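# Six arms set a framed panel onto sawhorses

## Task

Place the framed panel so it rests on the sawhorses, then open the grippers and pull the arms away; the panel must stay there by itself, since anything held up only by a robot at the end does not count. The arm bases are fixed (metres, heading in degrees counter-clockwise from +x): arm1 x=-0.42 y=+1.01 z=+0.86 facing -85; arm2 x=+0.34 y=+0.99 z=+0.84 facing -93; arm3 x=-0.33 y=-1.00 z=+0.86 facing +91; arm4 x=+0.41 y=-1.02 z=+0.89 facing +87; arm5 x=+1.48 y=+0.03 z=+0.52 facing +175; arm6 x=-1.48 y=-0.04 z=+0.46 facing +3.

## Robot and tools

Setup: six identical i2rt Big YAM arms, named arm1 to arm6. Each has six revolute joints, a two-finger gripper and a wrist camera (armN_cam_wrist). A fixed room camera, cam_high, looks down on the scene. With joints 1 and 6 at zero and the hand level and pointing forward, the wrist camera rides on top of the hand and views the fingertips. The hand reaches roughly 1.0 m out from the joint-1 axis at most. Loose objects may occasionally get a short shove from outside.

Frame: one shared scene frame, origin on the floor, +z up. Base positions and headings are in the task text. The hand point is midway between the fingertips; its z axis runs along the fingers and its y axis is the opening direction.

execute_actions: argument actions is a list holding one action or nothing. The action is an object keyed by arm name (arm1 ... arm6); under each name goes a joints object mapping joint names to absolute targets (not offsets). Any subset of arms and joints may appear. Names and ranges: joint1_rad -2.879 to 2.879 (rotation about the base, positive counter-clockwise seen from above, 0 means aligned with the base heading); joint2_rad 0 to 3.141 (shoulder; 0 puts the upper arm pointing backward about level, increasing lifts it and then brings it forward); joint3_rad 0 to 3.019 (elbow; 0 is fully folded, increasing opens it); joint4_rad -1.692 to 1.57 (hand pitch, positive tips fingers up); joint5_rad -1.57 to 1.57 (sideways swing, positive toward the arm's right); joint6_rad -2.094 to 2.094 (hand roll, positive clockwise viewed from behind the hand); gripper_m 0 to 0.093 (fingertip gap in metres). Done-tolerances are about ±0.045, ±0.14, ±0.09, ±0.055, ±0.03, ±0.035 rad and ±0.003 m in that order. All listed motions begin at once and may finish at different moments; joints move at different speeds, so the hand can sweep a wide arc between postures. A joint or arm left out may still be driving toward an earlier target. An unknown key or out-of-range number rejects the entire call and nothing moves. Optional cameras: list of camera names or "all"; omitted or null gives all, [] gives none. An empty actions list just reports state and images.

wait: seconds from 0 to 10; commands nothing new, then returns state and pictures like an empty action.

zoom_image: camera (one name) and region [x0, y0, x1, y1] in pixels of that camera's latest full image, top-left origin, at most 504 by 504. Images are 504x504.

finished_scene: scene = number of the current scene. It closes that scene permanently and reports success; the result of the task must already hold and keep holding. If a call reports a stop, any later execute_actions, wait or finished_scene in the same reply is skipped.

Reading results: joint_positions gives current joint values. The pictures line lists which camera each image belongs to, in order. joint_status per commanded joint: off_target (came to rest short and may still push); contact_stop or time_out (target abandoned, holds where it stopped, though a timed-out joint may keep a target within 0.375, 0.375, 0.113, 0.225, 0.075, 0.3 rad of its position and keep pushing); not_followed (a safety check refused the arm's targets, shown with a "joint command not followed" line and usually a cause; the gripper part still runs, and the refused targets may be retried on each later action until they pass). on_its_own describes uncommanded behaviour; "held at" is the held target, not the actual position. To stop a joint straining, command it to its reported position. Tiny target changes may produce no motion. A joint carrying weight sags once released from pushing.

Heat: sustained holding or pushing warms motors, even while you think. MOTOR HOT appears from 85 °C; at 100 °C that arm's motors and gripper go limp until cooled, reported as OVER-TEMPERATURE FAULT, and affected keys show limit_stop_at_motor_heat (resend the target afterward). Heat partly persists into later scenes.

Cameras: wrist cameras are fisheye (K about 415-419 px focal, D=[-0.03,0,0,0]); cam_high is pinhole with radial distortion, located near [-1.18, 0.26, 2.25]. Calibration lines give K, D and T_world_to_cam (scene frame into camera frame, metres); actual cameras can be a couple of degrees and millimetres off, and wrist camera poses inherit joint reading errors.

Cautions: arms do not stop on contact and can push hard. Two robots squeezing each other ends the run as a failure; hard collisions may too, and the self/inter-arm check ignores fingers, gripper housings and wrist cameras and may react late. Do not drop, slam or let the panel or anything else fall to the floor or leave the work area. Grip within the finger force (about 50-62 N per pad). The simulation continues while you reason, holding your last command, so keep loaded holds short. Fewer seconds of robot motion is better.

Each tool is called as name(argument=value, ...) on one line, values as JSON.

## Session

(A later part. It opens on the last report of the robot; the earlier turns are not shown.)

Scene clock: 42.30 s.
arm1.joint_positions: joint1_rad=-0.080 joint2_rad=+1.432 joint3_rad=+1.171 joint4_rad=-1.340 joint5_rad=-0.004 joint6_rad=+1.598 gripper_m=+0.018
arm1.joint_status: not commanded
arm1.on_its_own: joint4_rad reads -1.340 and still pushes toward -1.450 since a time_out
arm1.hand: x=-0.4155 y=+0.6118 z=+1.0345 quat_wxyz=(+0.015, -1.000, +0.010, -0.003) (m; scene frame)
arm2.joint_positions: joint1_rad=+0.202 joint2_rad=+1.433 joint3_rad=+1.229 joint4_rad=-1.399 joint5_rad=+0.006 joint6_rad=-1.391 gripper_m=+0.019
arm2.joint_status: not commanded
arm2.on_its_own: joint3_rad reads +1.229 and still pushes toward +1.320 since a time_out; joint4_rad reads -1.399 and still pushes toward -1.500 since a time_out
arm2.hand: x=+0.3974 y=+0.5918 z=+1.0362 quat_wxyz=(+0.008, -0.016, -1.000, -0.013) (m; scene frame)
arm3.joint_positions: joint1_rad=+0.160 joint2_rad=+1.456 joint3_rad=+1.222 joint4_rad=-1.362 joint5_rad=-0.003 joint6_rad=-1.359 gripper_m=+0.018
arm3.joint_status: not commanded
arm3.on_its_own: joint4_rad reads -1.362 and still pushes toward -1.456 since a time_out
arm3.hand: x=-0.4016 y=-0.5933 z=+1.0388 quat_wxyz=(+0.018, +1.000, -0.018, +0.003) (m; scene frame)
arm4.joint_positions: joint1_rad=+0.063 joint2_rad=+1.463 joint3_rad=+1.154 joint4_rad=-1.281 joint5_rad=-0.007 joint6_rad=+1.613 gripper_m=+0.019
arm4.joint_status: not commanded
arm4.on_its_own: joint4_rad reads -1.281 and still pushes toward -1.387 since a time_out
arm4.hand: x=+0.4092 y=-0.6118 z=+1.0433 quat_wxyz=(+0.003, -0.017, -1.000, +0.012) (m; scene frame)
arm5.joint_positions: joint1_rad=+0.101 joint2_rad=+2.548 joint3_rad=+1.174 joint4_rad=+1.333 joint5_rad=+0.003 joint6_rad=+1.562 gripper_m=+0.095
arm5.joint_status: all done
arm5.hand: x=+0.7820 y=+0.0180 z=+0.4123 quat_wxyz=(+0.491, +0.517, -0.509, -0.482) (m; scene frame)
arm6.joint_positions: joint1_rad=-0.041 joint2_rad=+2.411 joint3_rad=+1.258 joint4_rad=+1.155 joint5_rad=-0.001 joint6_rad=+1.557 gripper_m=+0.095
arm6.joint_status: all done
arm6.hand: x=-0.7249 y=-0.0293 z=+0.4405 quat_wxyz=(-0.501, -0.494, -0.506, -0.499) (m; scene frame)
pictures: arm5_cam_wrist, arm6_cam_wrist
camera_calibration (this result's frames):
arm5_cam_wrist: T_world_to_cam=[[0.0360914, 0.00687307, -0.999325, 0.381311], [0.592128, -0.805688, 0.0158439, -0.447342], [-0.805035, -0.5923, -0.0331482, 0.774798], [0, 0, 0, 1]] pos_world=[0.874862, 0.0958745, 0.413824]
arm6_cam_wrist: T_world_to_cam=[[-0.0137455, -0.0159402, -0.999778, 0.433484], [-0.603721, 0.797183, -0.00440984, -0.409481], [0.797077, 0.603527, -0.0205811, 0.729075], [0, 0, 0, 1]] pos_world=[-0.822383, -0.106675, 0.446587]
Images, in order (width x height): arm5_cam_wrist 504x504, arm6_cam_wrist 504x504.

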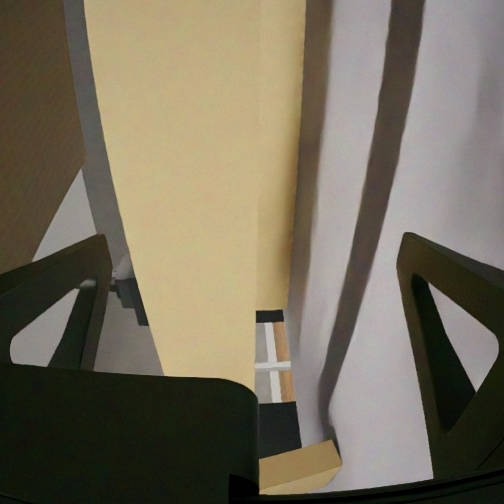

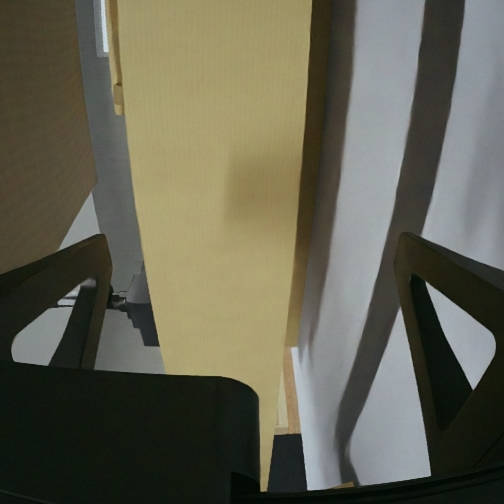

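execute_actions(actions=[{"arm6":{"joints":{"joint2_rad":2.41,"joint3_rad":1.357,"joint4_rad":1.095}},"arm5":{"joints":{"joint2_rad":2.505,"joint3_rad":1.30,"joint4_rad":1.268}}}], cameras=["arm5_cam_wrist","arm6_cam_wrist"])

Scene clock: 43.97 s.
arm1.joint_positions: joint1_rad=-0.080 joint2_rad=+1.432 joint3_rad=+1.171 joint4_rad=-1.340 joint5_rad=-0.004 joint6_rad=+1.598 gripper_m=+0.018
arm1.joint_status: not commanded
arm1.on_its_own: joint4_rad reads -1.340 and still pushes toward -1.450 since a time_out
arm1.hand: x=-0.4155 y=+0.6118 z=+1.0345 quat_wxyz=(+0.015, -1.000, +0.010, -0.003) (m; scene frame)
arm2.joint_positions: joint1_rad=+0.202 joint2_rad=+1.433 joint3_rad=+1.229 joint4_rad=-1.399 joint5_rad=+0.006 joint6_rad=-1.391 gripper_m=+0.019
arm2.joint_status: not commanded
arm2.on_its_own: joint3_rad reads +1.229 and still pushes toward +1.320 since a time_out; joint4_rad reads -1.399 and still pushes toward -1.500 since a time_out
arm2.hand: x=+0.3974 y=+0.5918 z=+1.0362 quat_wxyz=(+0.008, -0.016, -1.000, -0.013) (m; scene frame)
arm3.joint_positions: joint1_rad=+0.160 joint2_rad=+1.456 joint3_rad=+1.222 joint4_rad=-1.362 joint5_rad=-0.003 joint6_rad=-1.359 gripper_m=+0.018
arm3.joint_status: not commanded
arm3.on_its_own: joint4_rad reads -1.362 and still pushes toward -1.456 since a time_out
arm3.hand: x=-0.4016 y=-0.5933 z=+1.0388 quat_wxyz=(+0.018, +1.000, -0.018, +0.003) (m; scene frame)
arm4.joint_positions: joint1_rad=+0.063 joint2_rad=+1.463 joint3_rad=+1.154 joint4_rad=-1.281 joint5_rad=-0.007 joint6_rad=+1.613 gripper_m=+0.019
arm4.joint_status: not commanded
arm4.on_its_own: joint4_rad reads -1.281 and still pushes toward -1.387 since a time_out
arm4.hand: x=+0.4092 y=-0.6118 z=+1.0433 quat_wxyz=(+0.003, -0.017, -1.000, +0.012) (m; scene frame)
arm5.joint_positions: joint1_rad=+0.101 joint2_rad=+2.504 joint3_rad=+1.285 joint4_rad=+1.274 joint5_rad=+0.003 joint6_rad=+1.563 gripper_m=+0.095
arm5.joint_status: all done
arm5.hand: x=+0.7320 y=+0.0176 z=+0.4664 quat_wxyz=(+0.515, +0.493, -0.486, -0.506) (m; scene frame)
arm6.joint_positions: joint1_rad=-0.041 joint2_rad=+2.411 joint3_rad=+1.334 joint4_rad=+1.103 joint5_rad=-0.001 joint6_rad=+1.558 gripper_m=+0.095
arm6.joint_status: all done
arm6.hand: x=-0.6989 y=-0.0290 z=+0.4592 quat_wxyz=(-0.507, -0.488, -0.500, -0.505) (m; scene frame)
pictures: arm5_cam_wrist, arm6_cam_wrist
camera_calibration (this result's frames):
arm5_cam_wrist: T_world_to_cam=[[-0.0588056, 0.00389954, -0.998262, 0.506252], [0.590296, -0.806296, -0.0379228, -0.392481], [-0.805042, -0.5915, 0.0451128, 0.699555], [0, 0, 0, 1]] pos_world=[0.824622, 0.0953562, 0.458929]
arm6_cam_wrist: T_world_to_cam=[[0.0106579, -0.0149688, -0.999831, 0.46966], [-0.603473, 0.797172, -0.0183676, -0.387319], [0.797312, 0.603567, -0.000537102, 0.699558], [0, 0, 0, 1]] pos_world=[-0.796508, -0.10644, 0.462843]
Images, in order (width x height): arm5_cam_wrist 504x504, arm6_cam_wrist 504x504.

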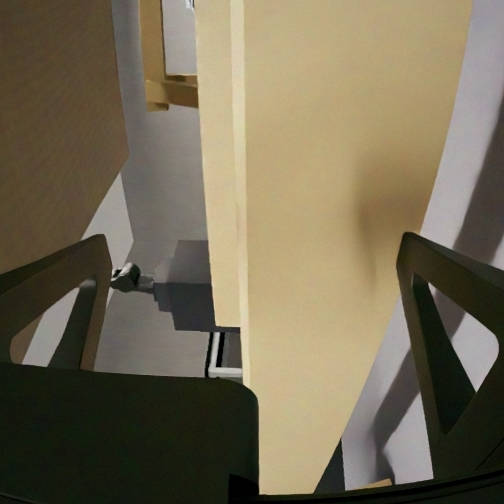

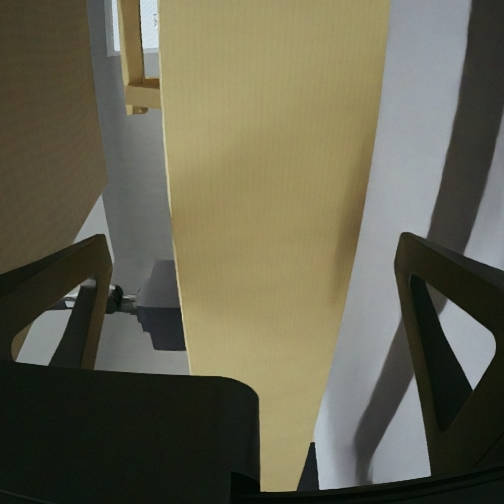

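execute_actions(actions=[{"arm6":{"joints":{"joint2_rad":2.46,"joint3_rad":1.435,"joint4_rad":1.022}},"arm5":{"joints":{"joint2_rad":2.542,"joint4_rad":1.232}}}], cameras=["arm5_cam_wrist","arm6_cam_wrist"])

Scene clock: 46.47 s.
arm1.joint_positions: joint1_rad=-0.080 joint2_rad=+1.432 joint3_rad=+1.171 joint4_rad=-1.340 joint5_rad=-0.004 joint6_rad=+1.598 gripper_m=+0.018
arm1.joint_status: not commanded
arm1.on_its_own: joint4_rad reads -1.340 and still pushes toward -1.450 since a time_out
arm1.hand: x=-0.4155 y=+0.6118 z=+1.0345 quat_wxyz=(+0.015, -1.000, +0.010, -0.003) (m; scene frame)
arm2.joint_positions: joint1_rad=+0.202 joint2_rad=+1.433 joint3_rad=+1.229 joint4_rad=-1.399 joint5_rad=+0.006 joint6_rad=-1.391 gripper_m=+0.019
arm2.joint_status: not commanded
arm2.on_its_own: joint3_rad reads +1.229 and still pushes toward +1.320 since a time_out; joint4_rad reads -1.399 and still pushes toward -1.500 since a time_out
arm2.hand: x=+0.3974 y=+0.5918 z=+1.0362 quat_wxyz=(+0.008, -0.016, -1.000, -0.013) (m; scene frame)
arm3.joint_positions: joint1_rad=+0.160 joint2_rad=+1.456 joint3_rad=+1.222 joint4_rad=-1.362 joint5_rad=-0.003 joint6_rad=-1.359 gripper_m=+0.018
arm3.joint_status: not commanded
arm3.on_its_own: joint4_rad reads -1.362 and still pushes toward -1.456 since a time_out
arm3.hand: x=-0.4016 y=-0.5933 z=+1.0388 quat_wxyz=(+0.018, +1.000, -0.018, +0.003) (m; scene frame)
arm4.joint_positions: joint1_rad=+0.063 joint2_rad=+1.463 joint3_rad=+1.154 joint4_rad=-1.281 joint5_rad=-0.007 joint6_rad=+1.613 gripper_m=+0.019
arm4.joint_status: not commanded
arm4.on_its_own: joint4_rad reads -1.281 and still pushes toward -1.387 since a time_out
arm4.hand: x=+0.4092 y=-0.6118 z=+1.0433 quat_wxyz=(+0.003, -0.017, -1.000, +0.012) (m; scene frame)
arm5.joint_positions: joint1_rad=+0.101 joint2_rad=+2.532 joint3_rad=+1.285 joint4_rad=+1.237 joint5_rad=+0.003 joint6_rad=+1.563 gripper_m=+0.095
arm5.joint_status: all done
arm5.hand: x=+0.7374 y=+0.0174 z=+0.4375 quat_wxyz=(+0.499, +0.509, -0.502, -0.490) (m; scene frame)
arm6.joint_positions: joint1_rad=-0.041 joint2_rad=+2.422 joint3_rad=+1.404 joint4_rad=+1.031 joint5_rad=-0.001 joint6_rad=+1.558 gripper_m=+0.095
arm6.joint_status: all done
arm6.hand: x=-0.6770 y=-0.0288 z=+0.4639 quat_wxyz=(-0.504, -0.491, -0.503, -0.502) (m; scene frame)
pictures: arm5_cam_wrist, arm6_cam_wrist
camera_calibration (this result's frames):
arm5_cam_wrist: T_world_to_cam=[[0.00561075, 0.00513111, -0.999971, 0.430876], [0.592073, -0.805884, -0.000813124, -0.414485], [-0.805865, -0.592051, -0.00755961, 0.728773], [0, 0, 0, 1]] pos_world=[0.83028, 0.095233, 0.436036]
arm6_cam_wrist: T_world_to_cam=[[-0.00231036, -0.0150798, -0.999884, 0.465292], [-0.603649, 0.797179, -0.0106279, -0.377885], [0.797247, 0.603554, -0.0109446, 0.686773], [0, 0, 0, 1]] pos_world=[-0.774563, -0.106246, 0.468738]
Images, in order (width x height): arm5_cam_wrist 504x504, arm6_cam_wrist 504x504.

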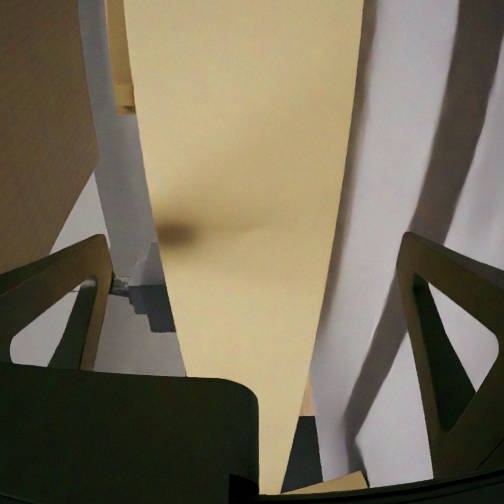

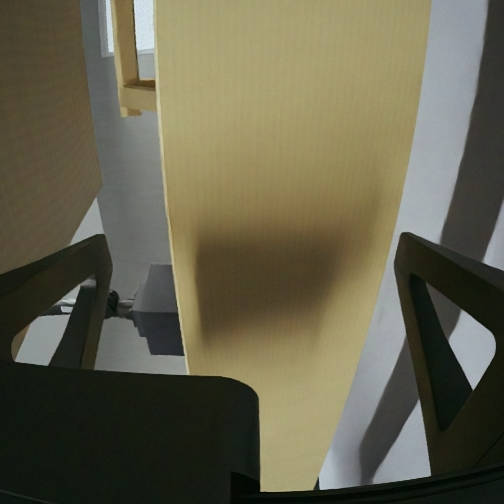

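execute_actions(actions=[{"arm6":{"joints":{"joint2_rad":2.50,"joint3_rad":1.52,"joint4_rad":0.968}},"arm5":{"joints":{"joint2_rad":2.565,"joint3_rad":1.395,"joint4_rad":1.178}}}], cameras=["arm5_cam_wrist","arm6_cam_wrist"])

Scene clock: 47.47 s.
arm1.joint_positions: joint1_rad=-0.080 joint2_rad=+1.432 joint3_rad=+1.171 joint4_rad=-1.340 joint5_rad=-0.004 joint6_rad=+1.598 gripper_m=+0.018
arm1.joint_status: not commanded
arm1.on_its_own: joint4_rad reads -1.340 and still pushes toward -1.450 since a time_out
arm1.hand: x=-0.4155 y=+0.6118 z=+1.0345 quat_wxyz=(+0.015, -1.000, +0.010, -0.003) (m; scene frame)
arm2.joint_positions: joint1_rad=+0.202 joint2_rad=+1.433 joint3_rad=+1.229 joint4_rad=-1.399 joint5_rad=+0.006 joint6_rad=-1.391 gripper_m=+0.019
arm2.joint_status: not commanded
arm2.on_its_own: joint3_rad reads +1.229 and still pushes toward +1.320 since a time_out; joint4_rad reads -1.399 and still pushes toward -1.500 since a time_out
arm2.hand: x=+0.3974 y=+0.5918 z=+1.0362 quat_wxyz=(+0.008, -0.016, -1.000, -0.013) (m; scene frame)
arm3.joint_positions: joint1_rad=+0.160 joint2_rad=+1.456 joint3_rad=+1.222 joint4_rad=-1.362 joint5_rad=-0.003 joint6_rad=-1.359 gripper_m=+0.018
arm3.joint_status: not commanded
arm3.on_its_own: joint4_rad reads -1.362 and still pushes toward -1.456 since a time_out
arm3.hand: x=-0.4016 y=-0.5933 z=+1.0388 quat_wxyz=(+0.018, +1.000, -0.018, +0.003) (m; scene frame)
arm4.joint_positions: joint1_rad=+0.063 joint2_rad=+1.463 joint3_rad=+1.154 joint4_rad=-1.281 joint5_rad=-0.007 joint6_rad=+1.613 gripper_m=+0.019
arm4.joint_status: not commanded
arm4.on_its_own: joint4_rad reads -1.281 and still pushes toward -1.387 since a time_out
arm4.hand: x=+0.4092 y=-0.6118 z=+1.0433 quat_wxyz=(+0.003, -0.017, -1.000, +0.012) (m; scene frame)
arm5.joint_positions: joint1_rad=+0.101 joint2_rad=+2.556 joint3_rad=+1.373 joint4_rad=+1.184 joint5_rad=+0.003 joint6_rad=+1.563 gripper_m=+0.095
arm5.joint_status: all done
arm5.hand: x=+0.7106 y=+0.0169 z=+0.4398 quat_wxyz=(+0.502, +0.506, -0.499, -0.493) (m; scene frame)
arm6.joint_positions: joint1_rad=-0.041 joint2_rad=+2.466 joint3_rad=+1.481 joint4_rad=+0.975 joint5_rad=-0.001 joint6_rad=+1.558 gripper_m=+0.095
arm6.joint_status: all done
arm6.hand: x=-0.6580 y=-0.0287 z=+0.4503 quat_wxyz=(-0.498, -0.497, -0.509, -0.496) (m; scene frame)
pictures: arm5_cam_wrist, arm6_cam_wrist
camera_calibration (this result's frames):
arm5_cam_wrist: T_world_to_cam=[[-0.00544863, 0.00491666, -0.999973, 0.441247], [0.591938, -0.805951, -0.00718803, -0.396107], [-0.805965, -0.591961, 0.00148097, 0.702983], [0, 0, 0, 1]] pos_world=[0.803455, 0.0947262, 0.437347]
arm6_cam_wrist: T_world_to_cam=[[-0.0248118, -0.0152718, -0.999575, 0.436803], [-0.603717, 0.797194, 0.00280591, -0.372776], [0.796813, 0.60353, -0.0289997, 0.679239], [0, 0, 0, 1]] pos_world=[-0.75544, -0.106095, 0.457361]
Images, in order (width x height): arm5_cam_wrist 504x504, arm6_cam_wrist 504x504.

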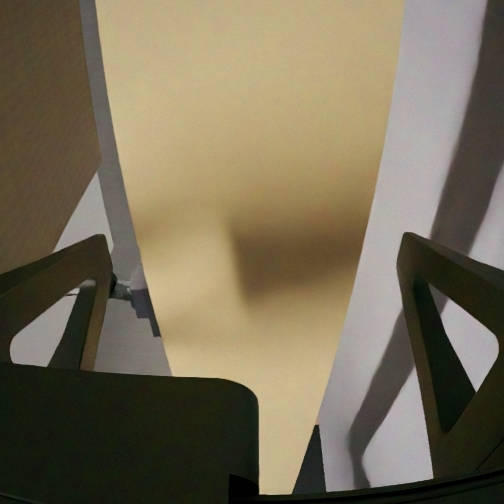

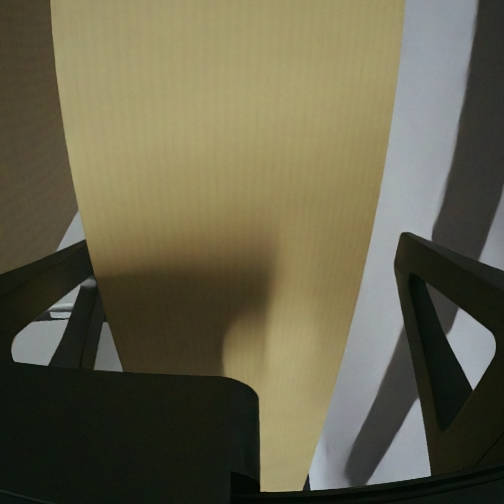

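execute_actions(actions=[{"arm6":{"joints":{"gripper_m":0.0}},"arm5":{"joints":{"joint2_rad":2.595,"joint3_rad":1.495,"joint4_rad":1.105}}}], cameras=["arm5_cam_wrist","arm6_cam_wrist"])

Scene clock: 48.50 s.
arm1.joint_positions: joint1_rad=-0.080 joint2_rad=+1.432 joint3_rad=+1.171 joint4_rad=-1.340 joint5_rad=-0.004 joint6_rad=+1.598 gripper_m=+0.018
arm1.joint_status: not commanded
arm1.on_its_own: joint4_rad reads -1.340 and still pushes toward -1.450 since a time_out
arm1.hand: x=-0.4155 y=+0.6118 z=+1.0345 quat_wxyz=(+0.015, -1.000, +0.010, -0.003) (m; scene frame)
arm2.joint_positions: joint1_rad=+0.202 joint2_rad=+1.433 joint3_rad=+1.229 joint4_rad=-1.399 joint5_rad=+0.006 joint6_rad=-1.391 gripper_m=+0.019
arm2.joint_status: not commanded
arm2.on_its_own: joint3_rad reads +1.229 and still pushes toward +1.320 since a time_out; joint4_rad reads -1.399 and still pushes toward -1.500 since a time_out
arm2.hand: x=+0.3974 y=+0.5918 z=+1.0362 quat_wxyz=(+0.008, -0.016, -1.000, -0.013) (m; scene frame)
arm3.joint_positions: joint1_rad=+0.160 joint2_rad=+1.456 joint3_rad=+1.222 joint4_rad=-1.362 joint5_rad=-0.003 joint6_rad=-1.359 gripper_m=+0.018
arm3.joint_status: not commanded
arm3.on_its_own: joint4_rad reads -1.362 and still pushes toward -1.456 since a time_out
arm3.hand: x=-0.4016 y=-0.5933 z=+1.0388 quat_wxyz=(+0.018, +1.000, -0.018, +0.003) (m; scene frame)
arm4.joint_positions: joint1_rad=+0.063 joint2_rad=+1.463 joint3_rad=+1.154 joint4_rad=-1.281 joint5_rad=-0.007 joint6_rad=+1.613 gripper_m=+0.019
arm4.joint_status: not commanded
arm4.on_its_own: joint4_rad reads -1.281 and still pushes toward -1.387 since a time_out
arm4.hand: x=+0.4092 y=-0.6118 z=+1.0433 quat_wxyz=(+0.003, -0.017, -1.000, +0.012) (m; scene frame)
arm5.joint_positions: joint1_rad=+0.101 joint2_rad=+2.586 joint3_rad=+1.469 joint4_rad=+1.111 joint5_rad=+0.003 joint6_rad=+1.563 gripper_m=+0.095
arm5.joint_status: all done
arm5.hand: x=+0.6830 y=+0.0164 z=+0.4380 quat_wxyz=(+0.500, +0.508, -0.500, -0.491) (m; scene frame)
arm6.joint_positions: joint1_rad=-0.041 joint2_rad=+2.465 joint3_rad=+1.486 joint4_rad=+0.979 joint5_rad=+0.000 joint6_rad=+1.564 gripper_m=+0.063
arm6.joint_status: gripper_m off_target (ended at +0.063, target +0.000)
arm6.hand: x=-0.6562 y=-0.0287 z=+0.4548 quat_wxyz=(-0.500, -0.496, -0.505, -0.500) (m; scene frame)
pictures: arm5_cam_wrist, arm6_cam_wrist
camera_calibration (this result's frames):
arm5_cam_wrist: T_world_to_cam=[[0.00065311, 0.00503482, -0.999987, 0.435097], [0.592021, -0.805914, -0.00367103, -0.381847], [-0.805922, -0.592011, -0.00350707, 0.682597], [0, 0, 0, 1]] pos_world=[0.775897, 0.0941791, 0.436084]
arm6_cam_wrist: T_world_to_cam=[[-0.0141877, -0.0098361, -0.999851, 0.448613], [-0.603415, 0.797427, 0.000717583, -0.370511], [0.797301, 0.603335, -0.0172489, 0.672933], [0, 0, 0, 1]] pos_world=[-0.753738, -0.106136, 0.46042]
Images, in order (width x height): arm5_cam_wrist 504x504, arm6_cam_wrist 504x504.

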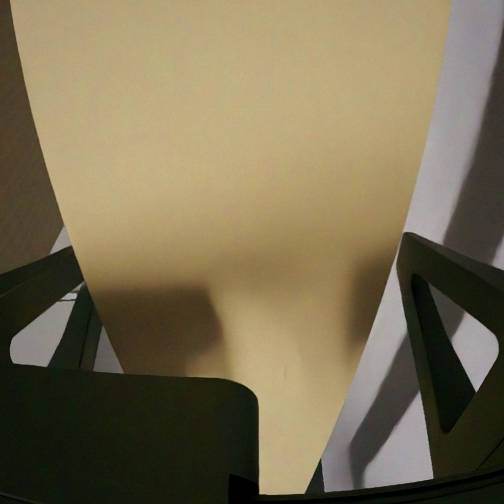

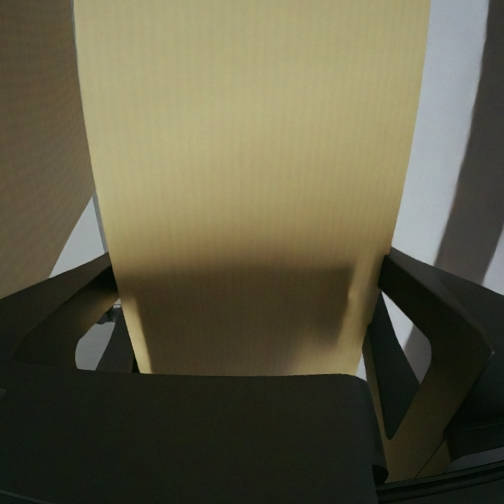

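execute_actions(actions=[{"arm6":{"joints":{"joint2_rad":2.589,"joint3_rad":1.786,"joint4_rad":0.803}},"arm5":{"joints":{"gripper_m":0.0}}}], cameras=["arm6_cam_wrist","cam_high"])

Scene clock: 49.63 s.
arm1.joint_positions: joint1_rad=-0.080 joint2_rad=+1.432 joint3_rad=+1.171 joint4_rad=-1.340 joint5_rad=-0.004 joint6_rad=+1.598 gripper_m=+0.018
arm1.joint_status: not commanded
arm1.on_its_own: joint4_rad reads -1.340 and still pushes toward -1.450 since a time_out
arm1.hand: x=-0.4155 y=+0.6118 z=+1.0345 quat_wxyz=(+0.015, -1.000, +0.010, -0.003) (m; scene frame)
arm2.joint_positions: joint1_rad=+0.202 joint2_rad=+1.433 joint3_rad=+1.229 joint4_rad=-1.399 joint5_rad=+0.006 joint6_rad=-1.391 gripper_m=+0.019
arm2.joint_status: not commanded
arm2.on_its_own: joint3_rad reads +1.229 and still pushes toward +1.320 since a time_out; joint4_rad reads -1.399 and still pushes toward -1.500 since a time_out
arm2.hand: x=+0.3974 y=+0.5918 z=+1.0362 quat_wxyz=(+0.008, -0.016, -1.000, -0.013) (m; scene frame)
arm3.joint_positions: joint1_rad=+0.160 joint2_rad=+1.456 joint3_rad=+1.222 joint4_rad=-1.362 joint5_rad=-0.003 joint6_rad=-1.359 gripper_m=+0.018
arm3.joint_status: not commanded
arm3.on_its_own: joint4_rad reads -1.362 and still pushes toward -1.456 since a time_out
arm3.hand: x=-0.4016 y=-0.5933 z=+1.0388 quat_wxyz=(+0.018, +1.000, -0.018, +0.003) (m; scene frame)
arm4.joint_positions: joint1_rad=+0.063 joint2_rad=+1.463 joint3_rad=+1.154 joint4_rad=-1.281 joint5_rad=-0.007 joint6_rad=+1.613 gripper_m=+0.019
arm4.joint_status: not commanded
arm4.on_its_own: joint4_rad reads -1.281 and still pushes toward -1.387 since a time_out
arm4.hand: x=+0.4092 y=-0.6118 z=+1.0433 quat_wxyz=(+0.003, -0.017, -1.000, +0.012) (m; scene frame)
arm5.joint_positions: joint1_rad=+0.101 joint2_rad=+2.585 joint3_rad=+1.470 joint4_rad=+1.114 joint5_rad=+0.002 joint6_rad=+1.565 gripper_m=+0.062
arm5.joint_status: gripper_m off_target (ended at +0.062, target +0.000)
arm5.hand: x=+0.6827 y=+0.0163 z=+0.4394 quat_wxyz=(+0.502, +0.507, -0.500, -0.491) (m; scene frame)
arm6.joint_positions: joint1_rad=-0.041 joint2_rad=+2.552 joint3_rad=+1.722 joint4_rad=+0.825 joint5_rad=+0.001 joint6_rad=+1.564 gripper_m=+0.063
arm6.joint_status: all done
arm6.hand: x=-0.5970 y=-0.0286 z=+0.4577 quat_wxyz=(-0.498, -0.498, -0.506, -0.498) (m; scene frame)
pictures: arm6_cam_wrist, cam_high
camera_calibration (this result's frames):
arm6_cam_wrist: T_world_to_cam=[[-0.0210692, -0.00986905, -0.999729, 0.448238], [-0.601868, 0.798581, 0.00480093, -0.335856], [0.798318, 0.601806, -0.0227653, 0.628772], [0, 0, 0, 1]] pos_world=[-0.694657, -0.105767, 0.464043]
Images, in order (width x height): arm6_cam_wrist 504x504, cam_high 504x504.

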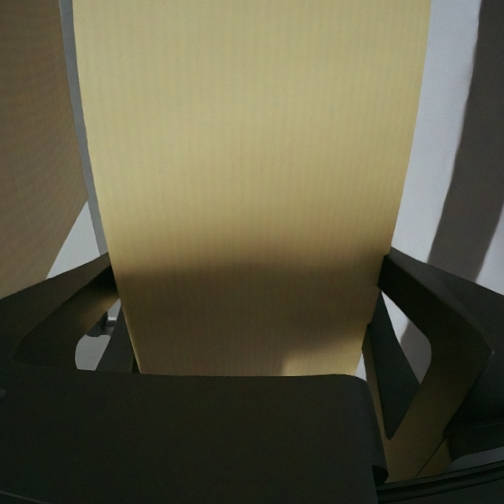

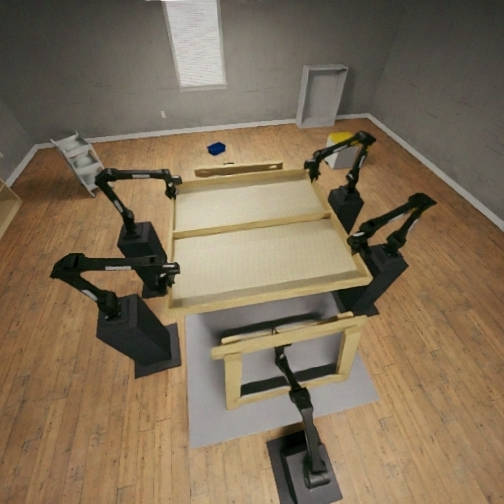

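execute_actions(actions=[{"arm6":{"joints":{"joint2_rad":2.792,"joint3_rad":2.238,"joint4_rad":0.554}},"arm5":{"joints":{"joint2_rad":2.883,"joint3_rad":2.217,"joint4_rad":0.67}}}], cameras=["arm5_cam_wrist","arm6_cam_wrist","cam_high"])

Scene clock: 51.40 s.
arm1.joint_positions: joint1_rad=-0.080 joint2_rad=+1.432 joint3_rad=+1.171 joint4_rad=-1.340 joint5_rad=-0.004 joint6_rad=+1.598 gripper_m=+0.018
arm1.joint_status: not commanded
arm1.on_its_own: joint4_rad reads -1.340 and still pushes toward -1.450 since a time_out
arm1.hand: x=-0.4155 y=+0.6118 z=+1.0345 quat_wxyz=(+0.015, -1.000, +0.010, -0.003) (m; scene frame)
arm2.joint_positions: joint1_rad=+0.202 joint2_rad=+1.433 joint3_rad=+1.229 joint4_rad=-1.399 joint5_rad=+0.006 joint6_rad=-1.391 gripper_m=+0.019
arm2.joint_status: not commanded
arm2.on_its_own: joint3_rad reads +1.229 and still pushes toward +1.320 since a time_out; joint4_rad reads -1.399 and still pushes toward -1.500 since a time_out
arm2.hand: x=+0.3974 y=+0.5918 z=+1.0362 quat_wxyz=(+0.008, -0.016, -1.000, -0.013) (m; scene frame)
arm3.joint_positions: joint1_rad=+0.160 joint2_rad=+1.456 joint3_rad=+1.222 joint4_rad=-1.362 joint5_rad=-0.003 joint6_rad=-1.359 gripper_m=+0.018
arm3.joint_status: not commanded
arm3.on_its_own: joint4_rad reads -1.362 and still pushes toward -1.456 since a time_out
arm3.hand: x=-0.4016 y=-0.5933 z=+1.0388 quat_wxyz=(+0.018, +1.000, -0.018, +0.003) (m; scene frame)
arm4.joint_positions: joint1_rad=+0.063 joint2_rad=+1.463 joint3_rad=+1.154 joint4_rad=-1.281 joint5_rad=-0.007 joint6_rad=+1.613 gripper_m=+0.019
arm4.joint_status: not commanded
arm4.on_its_own: joint4_rad reads -1.281 and still pushes toward -1.387 since a time_out
arm4.hand: x=+0.4092 y=-0.6118 z=+1.0433 quat_wxyz=(+0.003, -0.017, -1.000, +0.012) (m; scene frame)
arm5.joint_positions: joint1_rad=+0.103 joint2_rad=+2.847 joint3_rad=+2.151 joint4_rad=+0.710 joint5_rad=-0.016 joint6_rad=+1.566 gripper_m=+0.062
arm5.joint_status: all done
arm5.hand: x=+0.5331 y=+0.0081 z=+0.4422 quat_wxyz=(+0.511, +0.507, -0.491, -0.490) (m; scene frame)
arm6.joint_positions: joint1_rad=-0.041 joint2_rad=+2.740 joint3_rad=+2.155 joint4_rad=+0.582 joint5_rad=+0.003 joint6_rad=+1.564 gripper_m=+0.063
arm6.joint_status: all done
arm6.hand: x=-0.5136 y=-0.0282 z=+0.4609 quat_wxyz=(-0.500, -0.498, -0.504, -0.498) (m; scene frame)
pictures: arm5_cam_wrist, arm6_cam_wrist, cam_high
camera_calibration (this result's frames):
arm5_cam_wrist: T_world_to_cam=[[-0.0185966, 0.000850426, -0.999827, 0.449731], [0.608777, -0.793251, -0.0119978, -0.30513], [-0.793124, -0.608894, 0.014234, 0.542359], [0, 0, 0, 1]] pos_world=[0.624277, 0.0878123, 0.438273]
arm6_cam_wrist: T_world_to_cam=[[-0.0176533, -0.00981413, -0.999796, 0.454981], [-0.600359, 0.799726, 0.00275029, -0.284212], [0.799535, 0.600286, -0.0200098, 0.561314], [0, 0, 0, 1]] pos_world=[-0.611388, -0.105192, 0.466902]
Images, in order (width x height): arm5_cam_wrist 504x504, arm6_cam_wrist 504x504, cam_high 504x504.

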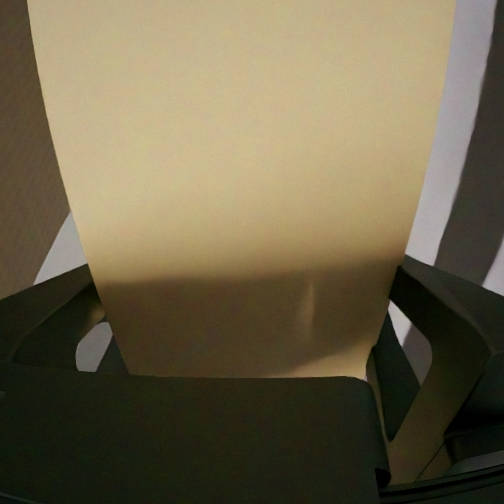

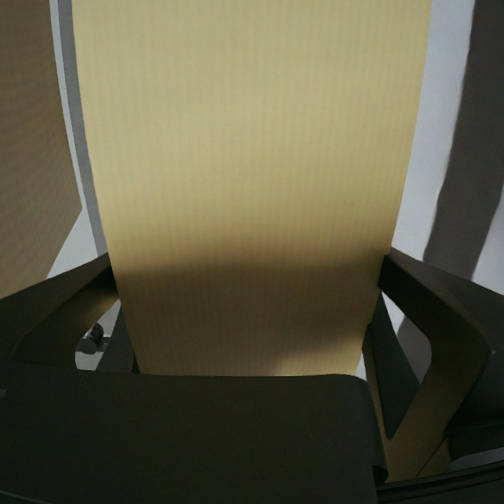

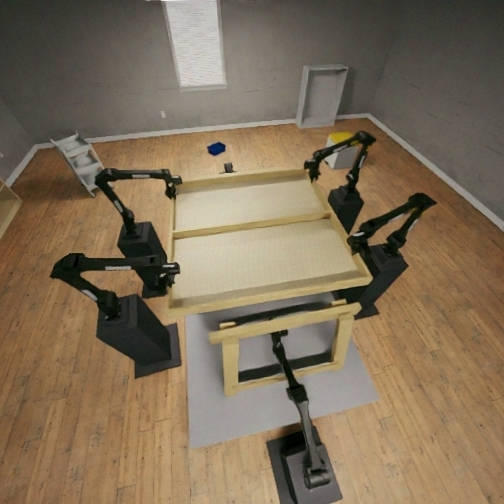

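execute_actions(actions=[{"arm6":{"joints":{"gripper_m":0.093}},"arm5":{"joints":{"gripper_m":0.093}}}], cameras=[])

execute_actions(actions=[{"arm6":{"joints":{"joint2_rad":2.59,"joint3_rad":1.78,"joint4_rad":0.81}},"arm5":{"joints":{"joint2_rad":2.69,"joint3_rad":1.78,"joint4_rad":0.925}}}], cameras=["arm5_cam_wrist","arm6_cam_wrist"])

execute_actions(actions=[{"arm6":{"joints":{"joint2_rad":1.58,"joint3_rad":0.84,"joint4_rad":0.74}},"arm5":{"joints":{"joint2_rad":1.62,"joint3_rad":0.82,"joint4_rad":0.80}}}], cameras=["cam_high"])

execute_actions(actions=[{"arm6":{"joints":{"joint2_rad":1.454,"joint3_rad":1.29,"joint4_rad":0.19,"joint6_rad":0}},"arm5":{"joints":{"joint2_rad":1.475,"joint3_rad":1.165,"joint4_rad":0.335,"joint6_rad":0}}}], cameras=["arm5_cam_wrist","arm6_cam_wrist","cam_high"])

Scene clock: 55.57 s.
arm1.joint_positions: joint1_rad=-0.080 joint2_rad=+1.432 joint3_rad=+1.171 joint4_rad=-1.340 joint5_rad=-0.004 joint6_rad=+1.598 gripper_m=+0.018
arm1.joint_status: not commanded
arm1.on_its_own: joint4_rad reads -1.340 and still pushes toward -1.450 since a time_out
arm1.hand: x=-0.4155 y=+0.6118 z=+1.0345 quat_wxyz=(+0.015, -1.000, +0.010, -0.003) (m; scene frame)
arm2.joint_positions: joint1_rad=+0.202 joint2_rad=+1.433 joint3_rad=+1.229 joint4_rad=-1.399 joint5_rad=+0.006 joint6_rad=-1.391 gripper_m=+0.019
arm2.joint_status: not commanded
arm2.on_its_own: joint3_rad reads +1.229 and still pushes toward +1.320 since a time_out; joint4_rad reads -1.399 and still pushes toward -1.500 since a time_out
arm2.hand: x=+0.3974 y=+0.5918 z=+1.0362 quat_wxyz=(+0.008, -0.016, -1.000, -0.013) (m; scene frame)
arm3.joint_positions: joint1_rad=+0.160 joint2_rad=+1.456 joint3_rad=+1.222 joint4_rad=-1.362 joint5_rad=-0.003 joint6_rad=-1.359 gripper_m=+0.018
arm3.joint_status: not commanded
arm3.on_its_own: joint4_rad reads -1.362 and still pushes toward -1.456 since a time_out
arm3.hand: x=-0.4016 y=-0.5933 z=+1.0388 quat_wxyz=(+0.018, +1.000, -0.018, +0.003) (m; scene frame)
arm4.joint_positions: joint1_rad=+0.063 joint2_rad=+1.463 joint3_rad=+1.154 joint4_rad=-1.281 joint5_rad=-0.007 joint6_rad=+1.613 gripper_m=+0.019
arm4.joint_status: not commanded
arm4.on_its_own: joint4_rad reads -1.281 and still pushes toward -1.387 since a time_out
arm4.hand: x=+0.4092 y=-0.6118 z=+1.0433 quat_wxyz=(+0.003, -0.017, -1.000, +0.012) (m; scene frame)
arm5.joint_positions: joint1_rad=+0.103 joint2_rad=+2.864 joint3_rad=+2.174 joint4_rad=+0.676 joint5_rad=-0.002 joint6_rad=+1.566 gripper_m=+0.093
arm5.joint_status: all done
arm5.hand: x=+0.5311 y=+0.0107 z=+0.4301 quat_wxyz=(+0.501, +0.511, -0.502, -0.486) (m; scene frame)
arm6.joint_positions: joint1_rad=-0.041 joint2_rad=+2.747 joint3_rad=+2.188 joint4_rad=+0.563 joint5_rad=+0.002 joint6_rad=+1.564 gripper_m=+0.093
arm6.joint_status: all done
arm6.hand: x=-0.5076 y=-0.0279 z=+0.4682 quat_wxyz=(-0.501, -0.496, -0.503, -0.500) (m; scene frame)
pictures: none
No camera images: the call's "cameras" was empty. Leave "cameras" out to get every camera's image.

Scene clock: 56.80 s.
arm1.joint_positions: joint1_rad=-0.080 joint2_rad=+1.432 joint3_rad=+1.171 joint4_rad=-1.340 joint5_rad=-0.004 joint6_rad=+1.598 gripper_m=+0.018
arm1.joint_status: not commanded
arm1.on_its_own: joint4_rad reads -1.340 and still pushes toward -1.450 since a time_out
arm1.hand: x=-0.4155 y=+0.6118 z=+1.0345 quat_wxyz=(+0.015, -1.000, +0.010, -0.003) (m; scene frame)
arm2.joint_positions: joint1_rad=+0.202 joint2_rad=+1.433 joint3_rad=+1.229 joint4_rad=-1.399 joint5_rad=+0.006 joint6_rad=-1.391 gripper_m=+0.019
arm2.joint_status: not commanded
arm2.on_its_own: joint3_rad reads +1.229 and still pushes toward +1.320 since a time_out; joint4_rad reads -1.399 and still pushes toward -1.500 since a time_out
arm2.hand: x=+0.3974 y=+0.5918 z=+1.0362 quat_wxyz=(+0.008, -0.016, -1.000, -0.013) (m; scene frame)
arm3.joint_positions: joint1_rad=+0.160 joint2_rad=+1.456 joint3_rad=+1.222 joint4_rad=-1.362 joint5_rad=-0.003 joint6_rad=-1.359 gripper_m=+0.018
arm3.joint_status: not commanded
arm3.on_its_own: joint4_rad reads -1.362 and still pushes toward -1.456 since a time_out
arm3.hand: x=-0.4016 y=-0.5933 z=+1.0388 quat_wxyz=(+0.018, +1.000, -0.018, +0.003) (m; scene frame)
arm4.joint_positions: joint1_rad=+0.063 joint2_rad=+1.463 joint3_rad=+1.154 joint4_rad=-1.281 joint5_rad=-0.007 joint6_rad=+1.613 gripper_m=+0.019
arm4.joint_status: not commanded
arm4.on_its_own: joint4_rad reads -1.281 and still pushes toward -1.387 since a time_out
arm4.hand: x=+0.4092 y=-0.6118 z=+1.0433 quat_wxyz=(+0.003, -0.017, -1.000, +0.012) (m; scene frame)
arm5.joint_positions: joint1_rad=+0.103 joint2_rad=+2.698 joint3_rad=+1.774 joint4_rad=+0.910 joint5_rad=-0.002 joint6_rad=+1.566 gripper_m=+0.093
arm5.joint_status: all done
arm5.hand: x=+0.6070 y=+0.0124 z=+0.4322 quat_wxyz=(+0.501, +0.511, -0.502, -0.486) (m; scene frame)
arm6.joint_positions: joint1_rad=-0.041 joint2_rad=+2.596 joint3_rad=+1.782 joint4_rad=+0.797 joint5_rad=+0.001 joint6_rad=+1.564 gripper_m=+0.093
arm6.joint_status: all done
arm6.hand: x=-0.5859 y=-0.0285 z=+0.4442 quat_wxyz=(-0.496, -0.501, -0.508, -0.495) (m; scene frame)
pictures: arm5_cam_wrist, arm6_cam_wrist
camera_calibration (this result's frames):
arm5_cam_wrist: T_world_to_cam=[[0.00978087, 0.00208281, -0.99995, 0.423852], [0.597254, -0.802041, 0.00417137, -0.346674], [-0.801993, -0.597265, -0.00908863, 0.619036], [0, 0, 0, 1]] pos_world=[0.699369, 0.0907991, 0.430903]
arm6_cam_wrist: T_world_to_cam=[[-0.0313675, -0.00957536, -0.999462, 0.428771], [-0.601772, 0.798589, 0.0112353, -0.331968], [0.798052, 0.6018, -0.0308119, 0.622963], [0, 0, 0, 1]] pos_world=[-0.683477, -0.105688, 0.451465]
Images, in order (width x height): arm5_cam_wrist 504x504, arm6_cam_wrist 504x504.

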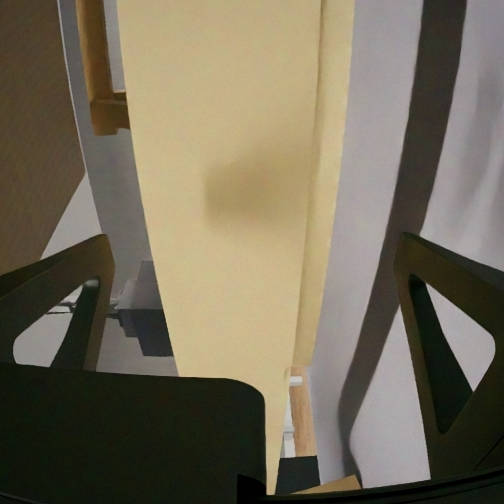

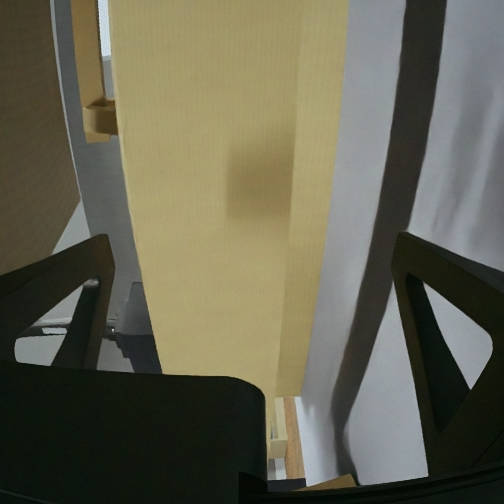

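Scene clock: 58.30 s.
arm1.joint_positions: joint1_rad=-0.080 joint2_rad=+1.432 joint3_rad=+1.171 joint4_rad=-1.340 joint5_rad=-0.004 joint6_rad=+1.598 gripper_m=+0.018
arm1.joint_status: not commanded
arm1.on_its_own: joint4_rad reads -1.340 and still pushes toward -1.450 since a time_out
arm1.hand: x=-0.4155 y=+0.6118 z=+1.0345 quat_wxyz=(+0.015, -1.000, +0.010, -0.003) (m; scene frame)
arm2.joint_positions: joint1_rad=+0.202 joint2_rad=+1.433 joint3_rad=+1.229 joint4_rad=-1.399 joint5_rad=+0.006 joint6_rad=-1.391 gripper_m=+0.019
arm2.joint_status: not commanded
arm2.on_its_own: joint3_rad reads +1.229 and still pushes toward +1.320 since a time_out; joint4_rad reads -1.399 and still pushes toward -1.500 since a time_out
arm2.hand: x=+0.3974 y=+0.5918 z=+1.0362 quat_wxyz=(+0.008, -0.016, -1.000, -0.013) (m; scene frame)
arm3.joint_positions: joint1_rad=+0.160 joint2_rad=+1.456 joint3_rad=+1.222 joint4_rad=-1.362 joint5_rad=-0.003 joint6_rad=-1.359 gripper_m=+0.018
arm3.joint_status: not commanded
arm3.on_its_own: joint4_rad reads -1.362 and still pushes toward -1.456 since a time_out
arm3.hand: x=-0.4016 y=-0.5933 z=+1.0388 quat_wxyz=(+0.018, +1.000, -0.018, +0.003) (m; scene frame)
arm4.joint_positions: joint1_rad=+0.063 joint2_rad=+1.463 joint3_rad=+1.154 joint4_rad=-1.281 joint5_rad=-0.007 joint6_rad=+1.613 gripper_m=+0.019
arm4.joint_status: not commanded
arm4.on_its_own: joint4_rad reads -1.281 and still pushes toward -1.387 since a time_out
arm4.hand: x=+0.4092 y=-0.6118 z=+1.0433 quat_wxyz=(+0.003, -0.017, -1.000, +0.012) (m; scene frame)
arm5.joint_positions: joint1_rad=+0.103 joint2_rad=+1.629 joint3_rad=+0.816 joint4_rad=+0.800 joint5_rad=-0.002 joint6_rad=+1.566 gripper_m=+0.093
arm5.joint_status: all done
arm5.hand: x=+0.8525 y=+0.0207 z=+0.7356 quat_wxyz=(+0.501, +0.511, -0.502, -0.486) (m; scene frame)
arm6.joint_positions: joint1_rad=-0.041 joint2_rad=+1.587 joint3_rad=+0.844 joint4_rad=+0.741 joint5_rad=+0.001 joint6_rad=+1.564 gripper_m=+0.093
arm6.joint_status: all done
arm6.hand: x=-0.8514 y=-0.0304 z=+0.7059 quat_wxyz=(-0.499, -0.497, -0.505, -0.499) (m; scene frame)
pictures: cam_high
Images, in order (width x height): cam_high 504x504.

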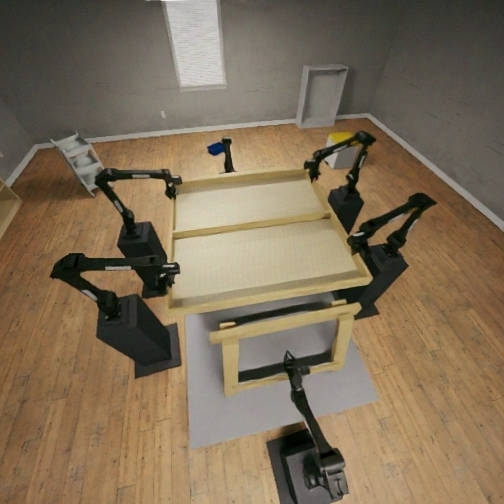

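Scene clock: 60.47 s.
arm1.joint_positions: joint1_rad=-0.080 joint2_rad=+1.432 joint3_rad=+1.171 joint4_rad=-1.340 joint5_rad=-0.004 joint6_rad=+1.598 gripper_m=+0.018
arm1.joint_status: not commanded
arm1.on_its_own: joint4_rad reads -1.340 and still pushes toward -1.450 since a time_out
arm1.hand: x=-0.4155 y=+0.6118 z=+1.0345 quat_wxyz=(+0.015, -1.000, +0.010, -0.003) (m; scene frame)
arm2.joint_positions: joint1_rad=+0.202 joint2_rad=+1.433 joint3_rad=+1.229 joint4_rad=-1.399 joint5_rad=+0.006 joint6_rad=-1.391 gripper_m=+0.019
arm2.joint_status: not commanded
arm2.on_its_own: joint3_rad reads +1.229 and still pushes toward +1.320 since a time_out; joint4_rad reads -1.399 and still pushes toward -1.500 since a time_out
arm2.hand: x=+0.3974 y=+0.5918 z=+1.0362 quat_wxyz=(+0.008, -0.016, -1.000, -0.013) (m; scene frame)
arm3.joint_positions: joint1_rad=+0.160 joint2_rad=+1.456 joint3_rad=+1.222 joint4_rad=-1.362 joint5_rad=-0.003 joint6_rad=-1.359 gripper_m=+0.018
arm3.joint_status: not commanded
arm3.on_its_own: joint4_rad reads -1.362 and still pushes toward -1.456 since a time_out
arm3.hand: x=-0.4016 y=-0.5933 z=+1.0388 quat_wxyz=(+0.018, +1.000, -0.018, +0.003) (m; scene frame)
arm4.joint_positions: joint1_rad=+0.063 joint2_rad=+1.463 joint3_rad=+1.154 joint4_rad=-1.281 joint5_rad=-0.007 joint6_rad=+1.613 gripper_m=+0.019
arm4.joint_status: not commanded
arm4.on_its_own: joint4_rad reads -1.281 and still pushes toward -1.387 since a time_out
arm4.hand: x=+0.4092 y=-0.6118 z=+1.0433 quat_wxyz=(+0.003, -0.017, -1.000, +0.012) (m; scene frame)
arm5.joint_positions: joint1_rad=+0.103 joint2_rad=+1.468 joint3_rad=+1.142 joint4_rad=+0.340 joint5_rad=-0.002 joint6_rad=+0.009 gripper_m=+0.093
arm5.joint_status: all done
arm5.hand: x=+0.8122 y=+0.0216 z=+0.9074 quat_wxyz=(+0.015, +0.706, +0.001, -0.708) (m; scene frame)
arm6.joint_positions: joint1_rad=-0.041 joint2_rad=+1.443 joint3_rad=+1.254 joint4_rad=+0.198 joint5_rad=+0.001 joint6_rad=+0.013 gripper_m=+0.093
arm6.joint_status: all done
arm6.hand: x=-0.8122 y=-0.0299 z=+0.9026 quat_wxyz=(-0.710, -0.002, -0.704, -0.007) (m; scene frame)
pictures: arm5_cam_wrist, arm6_cam_wrist, cam_high
camera_calibration (this result's frames):
arm5_cam_wrist: T_world_to_cam=[[-0.0394089, 0.999151, -0.0120186, 0.0189647], [0.574966, 0.0128376, -0.818076, 0.28274], [-0.817228, -0.0391498, -0.574984, 1.30721], [0, 0, 0, 1]] pos_world=[0.906467, 0.0285985, 0.983153]
arm6_cam_wrist: T_world_to_cam=[[-0.00628706, -0.999925, -0.0105015, -0.0220413], [-0.590158, 0.012188, -0.807196, 0.252457], [0.807263, 0.00112265, -0.590191, 1.31292], [0, 0, 0, 1]] pos_world=[-0.911024, -0.0265905, 0.978426]
Images, in order (width x height): arm5_cam_wrist 504x504, arm6_cam_wrist 504x504, cam_high 504x504.

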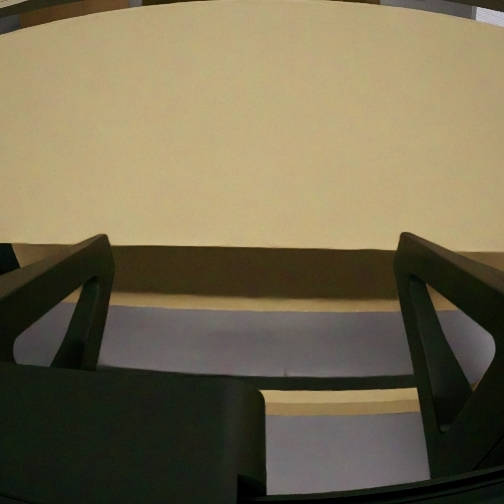

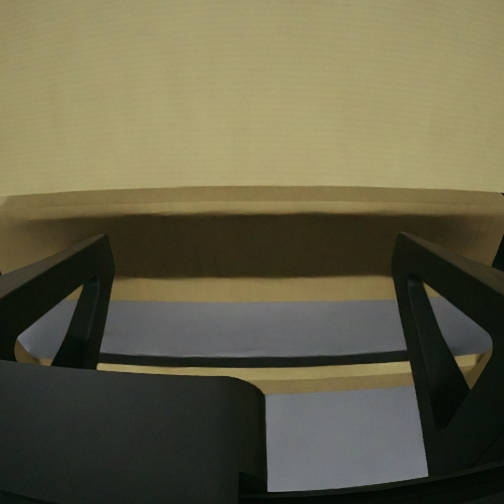

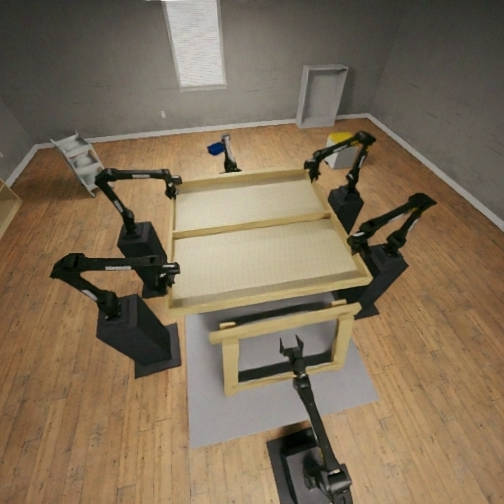

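execute_actions(actions=[{"arm1":{"joints":{"joint2_rad":1.31,"joint3_rad":1.32,"joint4_rad":-1.55}},"arm2":{"joints":{"joint2_rad":1.34,"joint3_rad":1.39,"joint4_rad":-1.60}},"arm3":{"joints":{"joint2_rad":1.35,"joint3_rad":1.365,"joint4_rad":-1.555}},"arm4":{"joints":{"joint2_rad":1.36,"joint3_rad":1.30,"joint4_rad":-1.49}},"arm6":{"joints":{"joint2_rad":1.69,"joint3_rad":1.585,"joint4_rad":0.116}},"arm5":{"joints":{"joint2_rad":1.67,"joint3_rad":1.41,"joint4_rad":0.271}}}], cameras=["arm5_cam_wrist","arm6_cam_wrist","cam_high"])

Scene clock: 63.53 s.
arm1.joint_positions: joint1_rad=-0.080 joint2_rad=+1.406 joint3_rad=+1.246 joint4_rad=-1.435 joint5_rad=-0.004 joint6_rad=+1.598 gripper_m=+0.018
arm1.joint_status: joint4_rad time_out (moved -0.095 of -0.210); the others done
arm1.on_its_own: joint4_rad reads -1.435 and still pushes toward -1.550 since a time_out
arm1.hand: x=-0.4156 y=+0.6123 z=+1.0726 quat_wxyz=(+0.012, -1.000, +0.010, -0.003) (m; scene frame)
arm2.joint_positions: joint1_rad=+0.202 joint2_rad=+1.409 joint3_rad=+1.303 joint4_rad=-1.490 joint5_rad=+0.007 joint6_rad=-1.391 gripper_m=+0.018
arm2.joint_status: joint4_rad time_out (moved -0.092 of -0.201); the others done
arm2.on_its_own: joint4_rad reads -1.490 and still pushes toward -1.600 since a time_out
arm2.hand: x=+0.3972 y=+0.5936 z=+1.0734 quat_wxyz=(+0.008, -0.016, -1.000, -0.010) (m; scene frame)
arm3.joint_positions: joint1_rad=+0.159 joint2_rad=+1.432 joint3_rad=+1.298 joint4_rad=-1.453 joint5_rad=-0.001 joint6_rad=-1.359 gripper_m=+0.018
arm3.joint_status: joint4_rad time_out (moved -0.091 of -0.193); the others done
arm3.on_its_own: joint4_rad reads -1.453 and still pushes toward -1.555 since a time_out
arm3.hand: x=-0.4013 y=-0.5928 z=+1.0766 quat_wxyz=(+0.014, +1.000, -0.018, +0.003) (m; scene frame)
arm4.joint_positions: joint1_rad=+0.063 joint2_rad=+1.435 joint3_rad=+1.225 joint4_rad=-1.375 joint5_rad=-0.006 joint6_rad=+1.613 gripper_m=+0.019
arm4.joint_status: joint4_rad time_out (moved -0.094 of -0.209); the others done
arm4.on_its_own: joint4_rad reads -1.375 and still pushes toward -1.490 since a time_out
arm4.hand: x=+0.4094 y=-0.6116 z=+1.0804 quat_wxyz=(+0.003, -0.017, -1.000, +0.009) (m; scene frame)
arm5.joint_positions: joint1_rad=+0.094 joint2_rad=+1.639 joint3_rad=+1.336 joint4_rad=+0.269 joint5_rad=+0.001 joint6_rad=+0.003 gripper_m=+0.093
arm5.joint_status: all done
arm5.hand: x=+0.7446 y=+0.0269 z=+0.8920 quat_wxyz=(+0.009, +0.723, +0.000, -0.691) (m; scene frame)
arm6.joint_positions: joint1_rad=-0.041 joint2_rad=+1.687 joint3_rad=+1.511 joint4_rad=+0.116 joint5_rad=+0.001 joint6_rad=+0.012 gripper_m=+0.093
arm6.joint_status: all done
arm6.hand: x=-0.7195 y=-0.0291 z=+0.8743 quat_wxyz=(-0.685, -0.002, -0.728, -0.006) (m; scene frame)
pictures: arm5_cam_wrist, arm6_cam_wrist, cam_high
camera_calibration (this result's frames):
arm5_cam_wrist: T_world_to_cam=[[-0.0281227, 0.99958, -0.00696499, -0.00203581], [0.614345, 0.011787, -0.78895, 0.253674], [-0.788537, -0.0264663, -0.614418, 1.25687], [0, 0, 0, 1]] pos_world=[0.835186, 0.0323096, 0.972364]
arm6_cam_wrist: T_world_to_cam=[[-0.00703107, -0.999934, -0.00906946, -0.0227819], [-0.644438, 0.0114661, -0.764571, 0.208018], [0.764624, 0.000468951, -0.644476, 1.23815], [0, 0, 0, 1]] pos_world=[-0.812826, -0.0257462, 0.956797]
Images, in order (width x height): arm5_cam_wrist 504x504, arm6_cam_wrist 504x504, cam_high 504x504.

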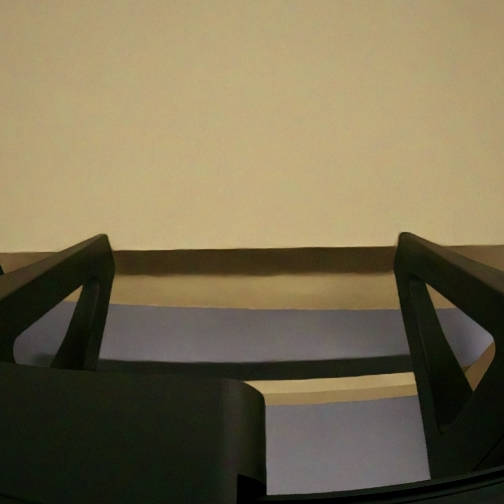

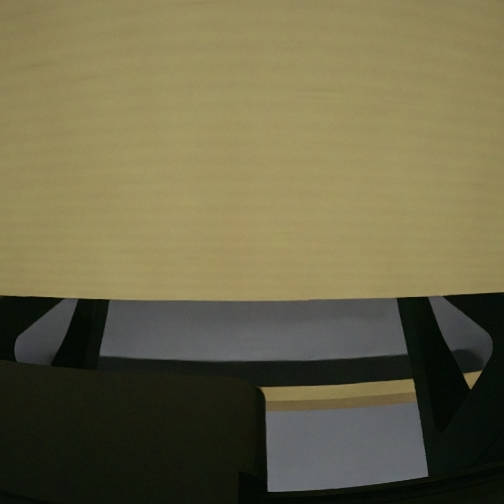

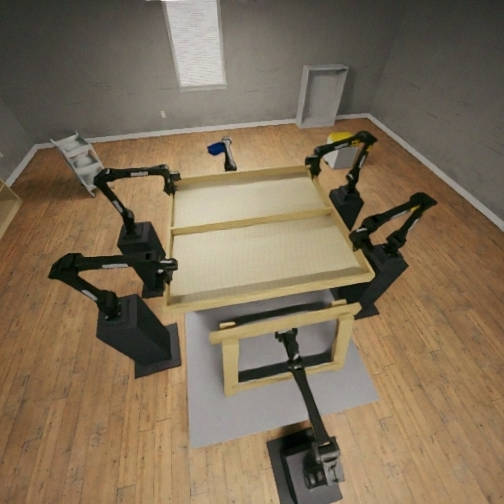

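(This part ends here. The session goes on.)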